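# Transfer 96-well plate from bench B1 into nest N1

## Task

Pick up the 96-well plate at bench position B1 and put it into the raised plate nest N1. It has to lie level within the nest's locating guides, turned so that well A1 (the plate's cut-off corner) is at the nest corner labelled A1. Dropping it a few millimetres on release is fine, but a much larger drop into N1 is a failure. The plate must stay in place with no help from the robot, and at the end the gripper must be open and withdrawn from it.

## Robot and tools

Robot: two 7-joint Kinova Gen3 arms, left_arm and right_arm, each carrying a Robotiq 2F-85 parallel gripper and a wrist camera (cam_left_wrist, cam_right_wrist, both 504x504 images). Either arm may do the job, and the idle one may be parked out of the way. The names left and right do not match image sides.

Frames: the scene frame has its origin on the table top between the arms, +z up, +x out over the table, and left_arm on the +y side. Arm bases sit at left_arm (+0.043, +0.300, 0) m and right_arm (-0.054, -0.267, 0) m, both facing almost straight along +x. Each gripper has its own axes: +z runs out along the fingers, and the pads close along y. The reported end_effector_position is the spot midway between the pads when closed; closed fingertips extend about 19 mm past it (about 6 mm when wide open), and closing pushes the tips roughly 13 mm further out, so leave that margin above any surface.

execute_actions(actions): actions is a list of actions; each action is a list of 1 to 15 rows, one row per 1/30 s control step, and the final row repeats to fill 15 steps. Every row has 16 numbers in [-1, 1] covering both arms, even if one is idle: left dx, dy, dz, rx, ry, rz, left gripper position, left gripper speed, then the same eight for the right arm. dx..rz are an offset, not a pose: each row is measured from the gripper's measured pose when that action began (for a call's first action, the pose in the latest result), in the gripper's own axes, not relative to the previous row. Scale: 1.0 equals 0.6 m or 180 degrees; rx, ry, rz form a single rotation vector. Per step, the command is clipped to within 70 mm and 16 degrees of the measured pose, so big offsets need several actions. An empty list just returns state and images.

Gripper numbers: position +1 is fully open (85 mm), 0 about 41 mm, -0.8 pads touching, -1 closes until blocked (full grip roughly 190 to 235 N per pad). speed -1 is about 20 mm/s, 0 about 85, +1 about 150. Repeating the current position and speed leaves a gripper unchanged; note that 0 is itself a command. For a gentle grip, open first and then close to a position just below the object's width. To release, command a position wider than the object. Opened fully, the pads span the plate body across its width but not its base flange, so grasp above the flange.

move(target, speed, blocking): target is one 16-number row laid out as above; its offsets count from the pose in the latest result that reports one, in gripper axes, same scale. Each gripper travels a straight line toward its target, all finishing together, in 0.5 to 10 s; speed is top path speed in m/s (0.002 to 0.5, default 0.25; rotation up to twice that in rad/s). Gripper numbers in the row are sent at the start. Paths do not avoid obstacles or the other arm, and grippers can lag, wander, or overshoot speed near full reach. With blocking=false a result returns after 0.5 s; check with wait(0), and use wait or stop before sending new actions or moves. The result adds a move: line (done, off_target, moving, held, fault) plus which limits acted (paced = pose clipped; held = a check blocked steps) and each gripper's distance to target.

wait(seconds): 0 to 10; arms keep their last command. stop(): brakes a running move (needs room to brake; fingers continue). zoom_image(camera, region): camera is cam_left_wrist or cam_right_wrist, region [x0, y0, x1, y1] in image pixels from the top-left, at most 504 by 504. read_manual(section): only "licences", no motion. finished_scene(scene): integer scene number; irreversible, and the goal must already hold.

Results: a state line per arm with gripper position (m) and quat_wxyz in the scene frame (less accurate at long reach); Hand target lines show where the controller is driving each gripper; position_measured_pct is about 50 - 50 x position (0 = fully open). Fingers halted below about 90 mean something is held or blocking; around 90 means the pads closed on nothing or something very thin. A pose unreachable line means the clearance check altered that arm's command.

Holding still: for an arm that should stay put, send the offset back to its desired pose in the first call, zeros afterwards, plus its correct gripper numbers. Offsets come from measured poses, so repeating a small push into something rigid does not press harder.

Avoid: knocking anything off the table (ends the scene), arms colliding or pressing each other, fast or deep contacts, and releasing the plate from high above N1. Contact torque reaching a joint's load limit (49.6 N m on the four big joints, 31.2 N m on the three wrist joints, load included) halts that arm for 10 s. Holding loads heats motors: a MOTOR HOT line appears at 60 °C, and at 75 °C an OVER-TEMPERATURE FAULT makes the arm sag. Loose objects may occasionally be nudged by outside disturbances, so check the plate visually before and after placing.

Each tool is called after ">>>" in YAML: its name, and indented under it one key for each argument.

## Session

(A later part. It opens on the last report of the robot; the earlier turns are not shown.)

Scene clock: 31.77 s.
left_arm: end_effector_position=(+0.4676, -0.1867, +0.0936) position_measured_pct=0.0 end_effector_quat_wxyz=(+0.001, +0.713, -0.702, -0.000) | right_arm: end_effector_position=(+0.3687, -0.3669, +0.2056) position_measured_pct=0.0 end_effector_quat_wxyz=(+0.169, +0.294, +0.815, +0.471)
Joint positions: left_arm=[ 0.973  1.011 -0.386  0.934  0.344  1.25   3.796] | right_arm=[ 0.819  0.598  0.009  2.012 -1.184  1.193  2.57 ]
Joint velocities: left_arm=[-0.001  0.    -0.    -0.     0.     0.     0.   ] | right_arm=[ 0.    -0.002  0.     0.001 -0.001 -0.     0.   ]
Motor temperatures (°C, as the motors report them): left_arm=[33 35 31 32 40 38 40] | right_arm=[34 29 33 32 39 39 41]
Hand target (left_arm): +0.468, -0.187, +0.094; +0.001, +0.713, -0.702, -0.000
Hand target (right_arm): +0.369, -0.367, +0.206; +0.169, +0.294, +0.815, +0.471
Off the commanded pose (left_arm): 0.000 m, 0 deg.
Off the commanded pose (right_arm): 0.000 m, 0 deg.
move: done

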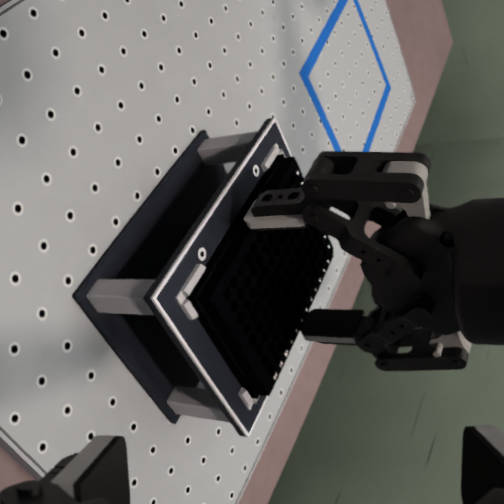

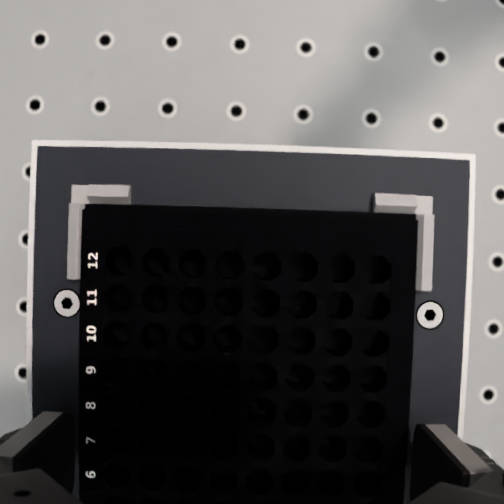

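>>> move:
  target: [-0.09,0,-0.2,0,0,0,1,-1,0,0,0,0,0,0,1,0]
  speed: 0.2

Scene clock: 33.67 s.
left_arm: end_effector_position=(+0.4668, -0.1327, +0.2134) position_measured_pct=0.0 end_effector_quat_wxyz=(+0.000, +0.713, -0.702, -0.000) | right_arm: end_effector_position=(+0.3687, -0.3669, +0.2056) position_measured_pct=0.0 end_effector_quat_wxyz=(+0.169, +0.294, +0.815, +0.471)
Joint positions: left_arm=[ 0.938  0.807 -0.414  0.965  0.299  1.421  3.744] | right_arm=[ 0.819  0.598  0.009  2.012 -1.184  1.193  2.57 ]
Joint velocities: left_arm=[-0.001 -0.004 -0.002  0.001  0.    -0.001 -0.001] | right_arm=[-0.001  0.002 -0.002  0.001 -0.     0.001 -0.   ]
Motor temperatures (°C, as the motors report them): left_arm=[33 35 31 32 40 38 40] | right_arm=[34 29 33 32 39 39 41]
Hand target (left_arm): +0.467, -0.133, +0.214; +0.000, +0.713, -0.702, -0.000
Hand target (right_arm): +0.369, -0.367, +0.206; +0.169, +0.294, +0.815, +0.471
Off the commanded pose (left_arm): 0.000 m, 0 deg.
Off the commanded pose (right_arm): 0.000 m, 0 deg.
move: done

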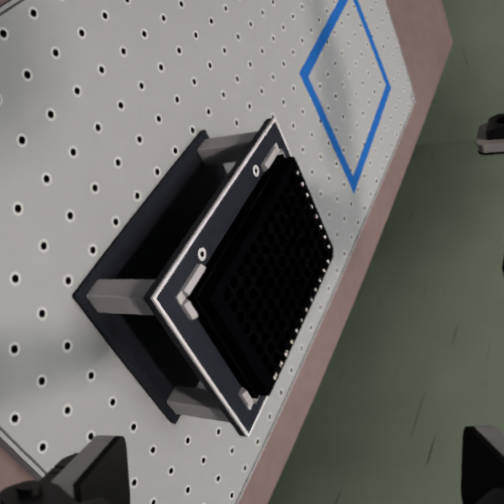

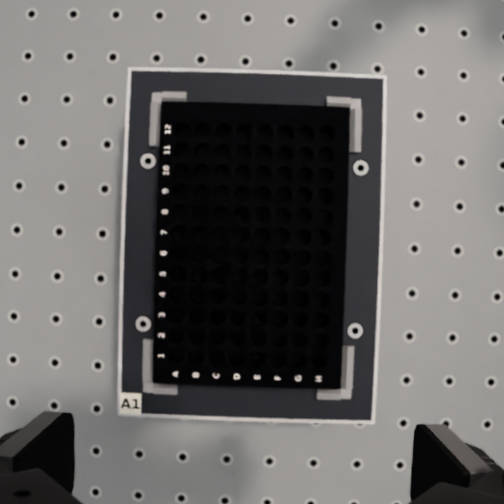

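>>> zoom_image:
  camera: "cam_right_wrist"
  region: [115,320,385,430]

>>> zoom_image:
  camera: "cam_right_wrist"
  region: [120,65,390,175]

Region (115, 320, 385, 430) of cam_right_wrist's 504x504 image, scaled by 1.867; it fills the top 205 rows of this view, and the rest is white.

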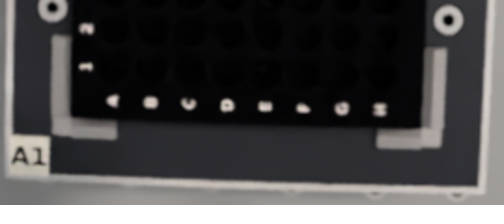

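Region (120, 65, 390, 175) of cam_right_wrist's 504x504 image, scaled by 1.867; it fills the top 205 rows of this view, and the rest is white.

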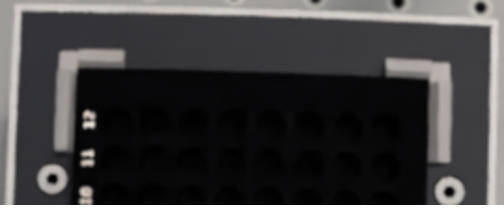

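The plate is seated inside all four locators, with A1 at the marked corner.

>>> finished_scene:
  scene: 2

The scene is finished: the task was done.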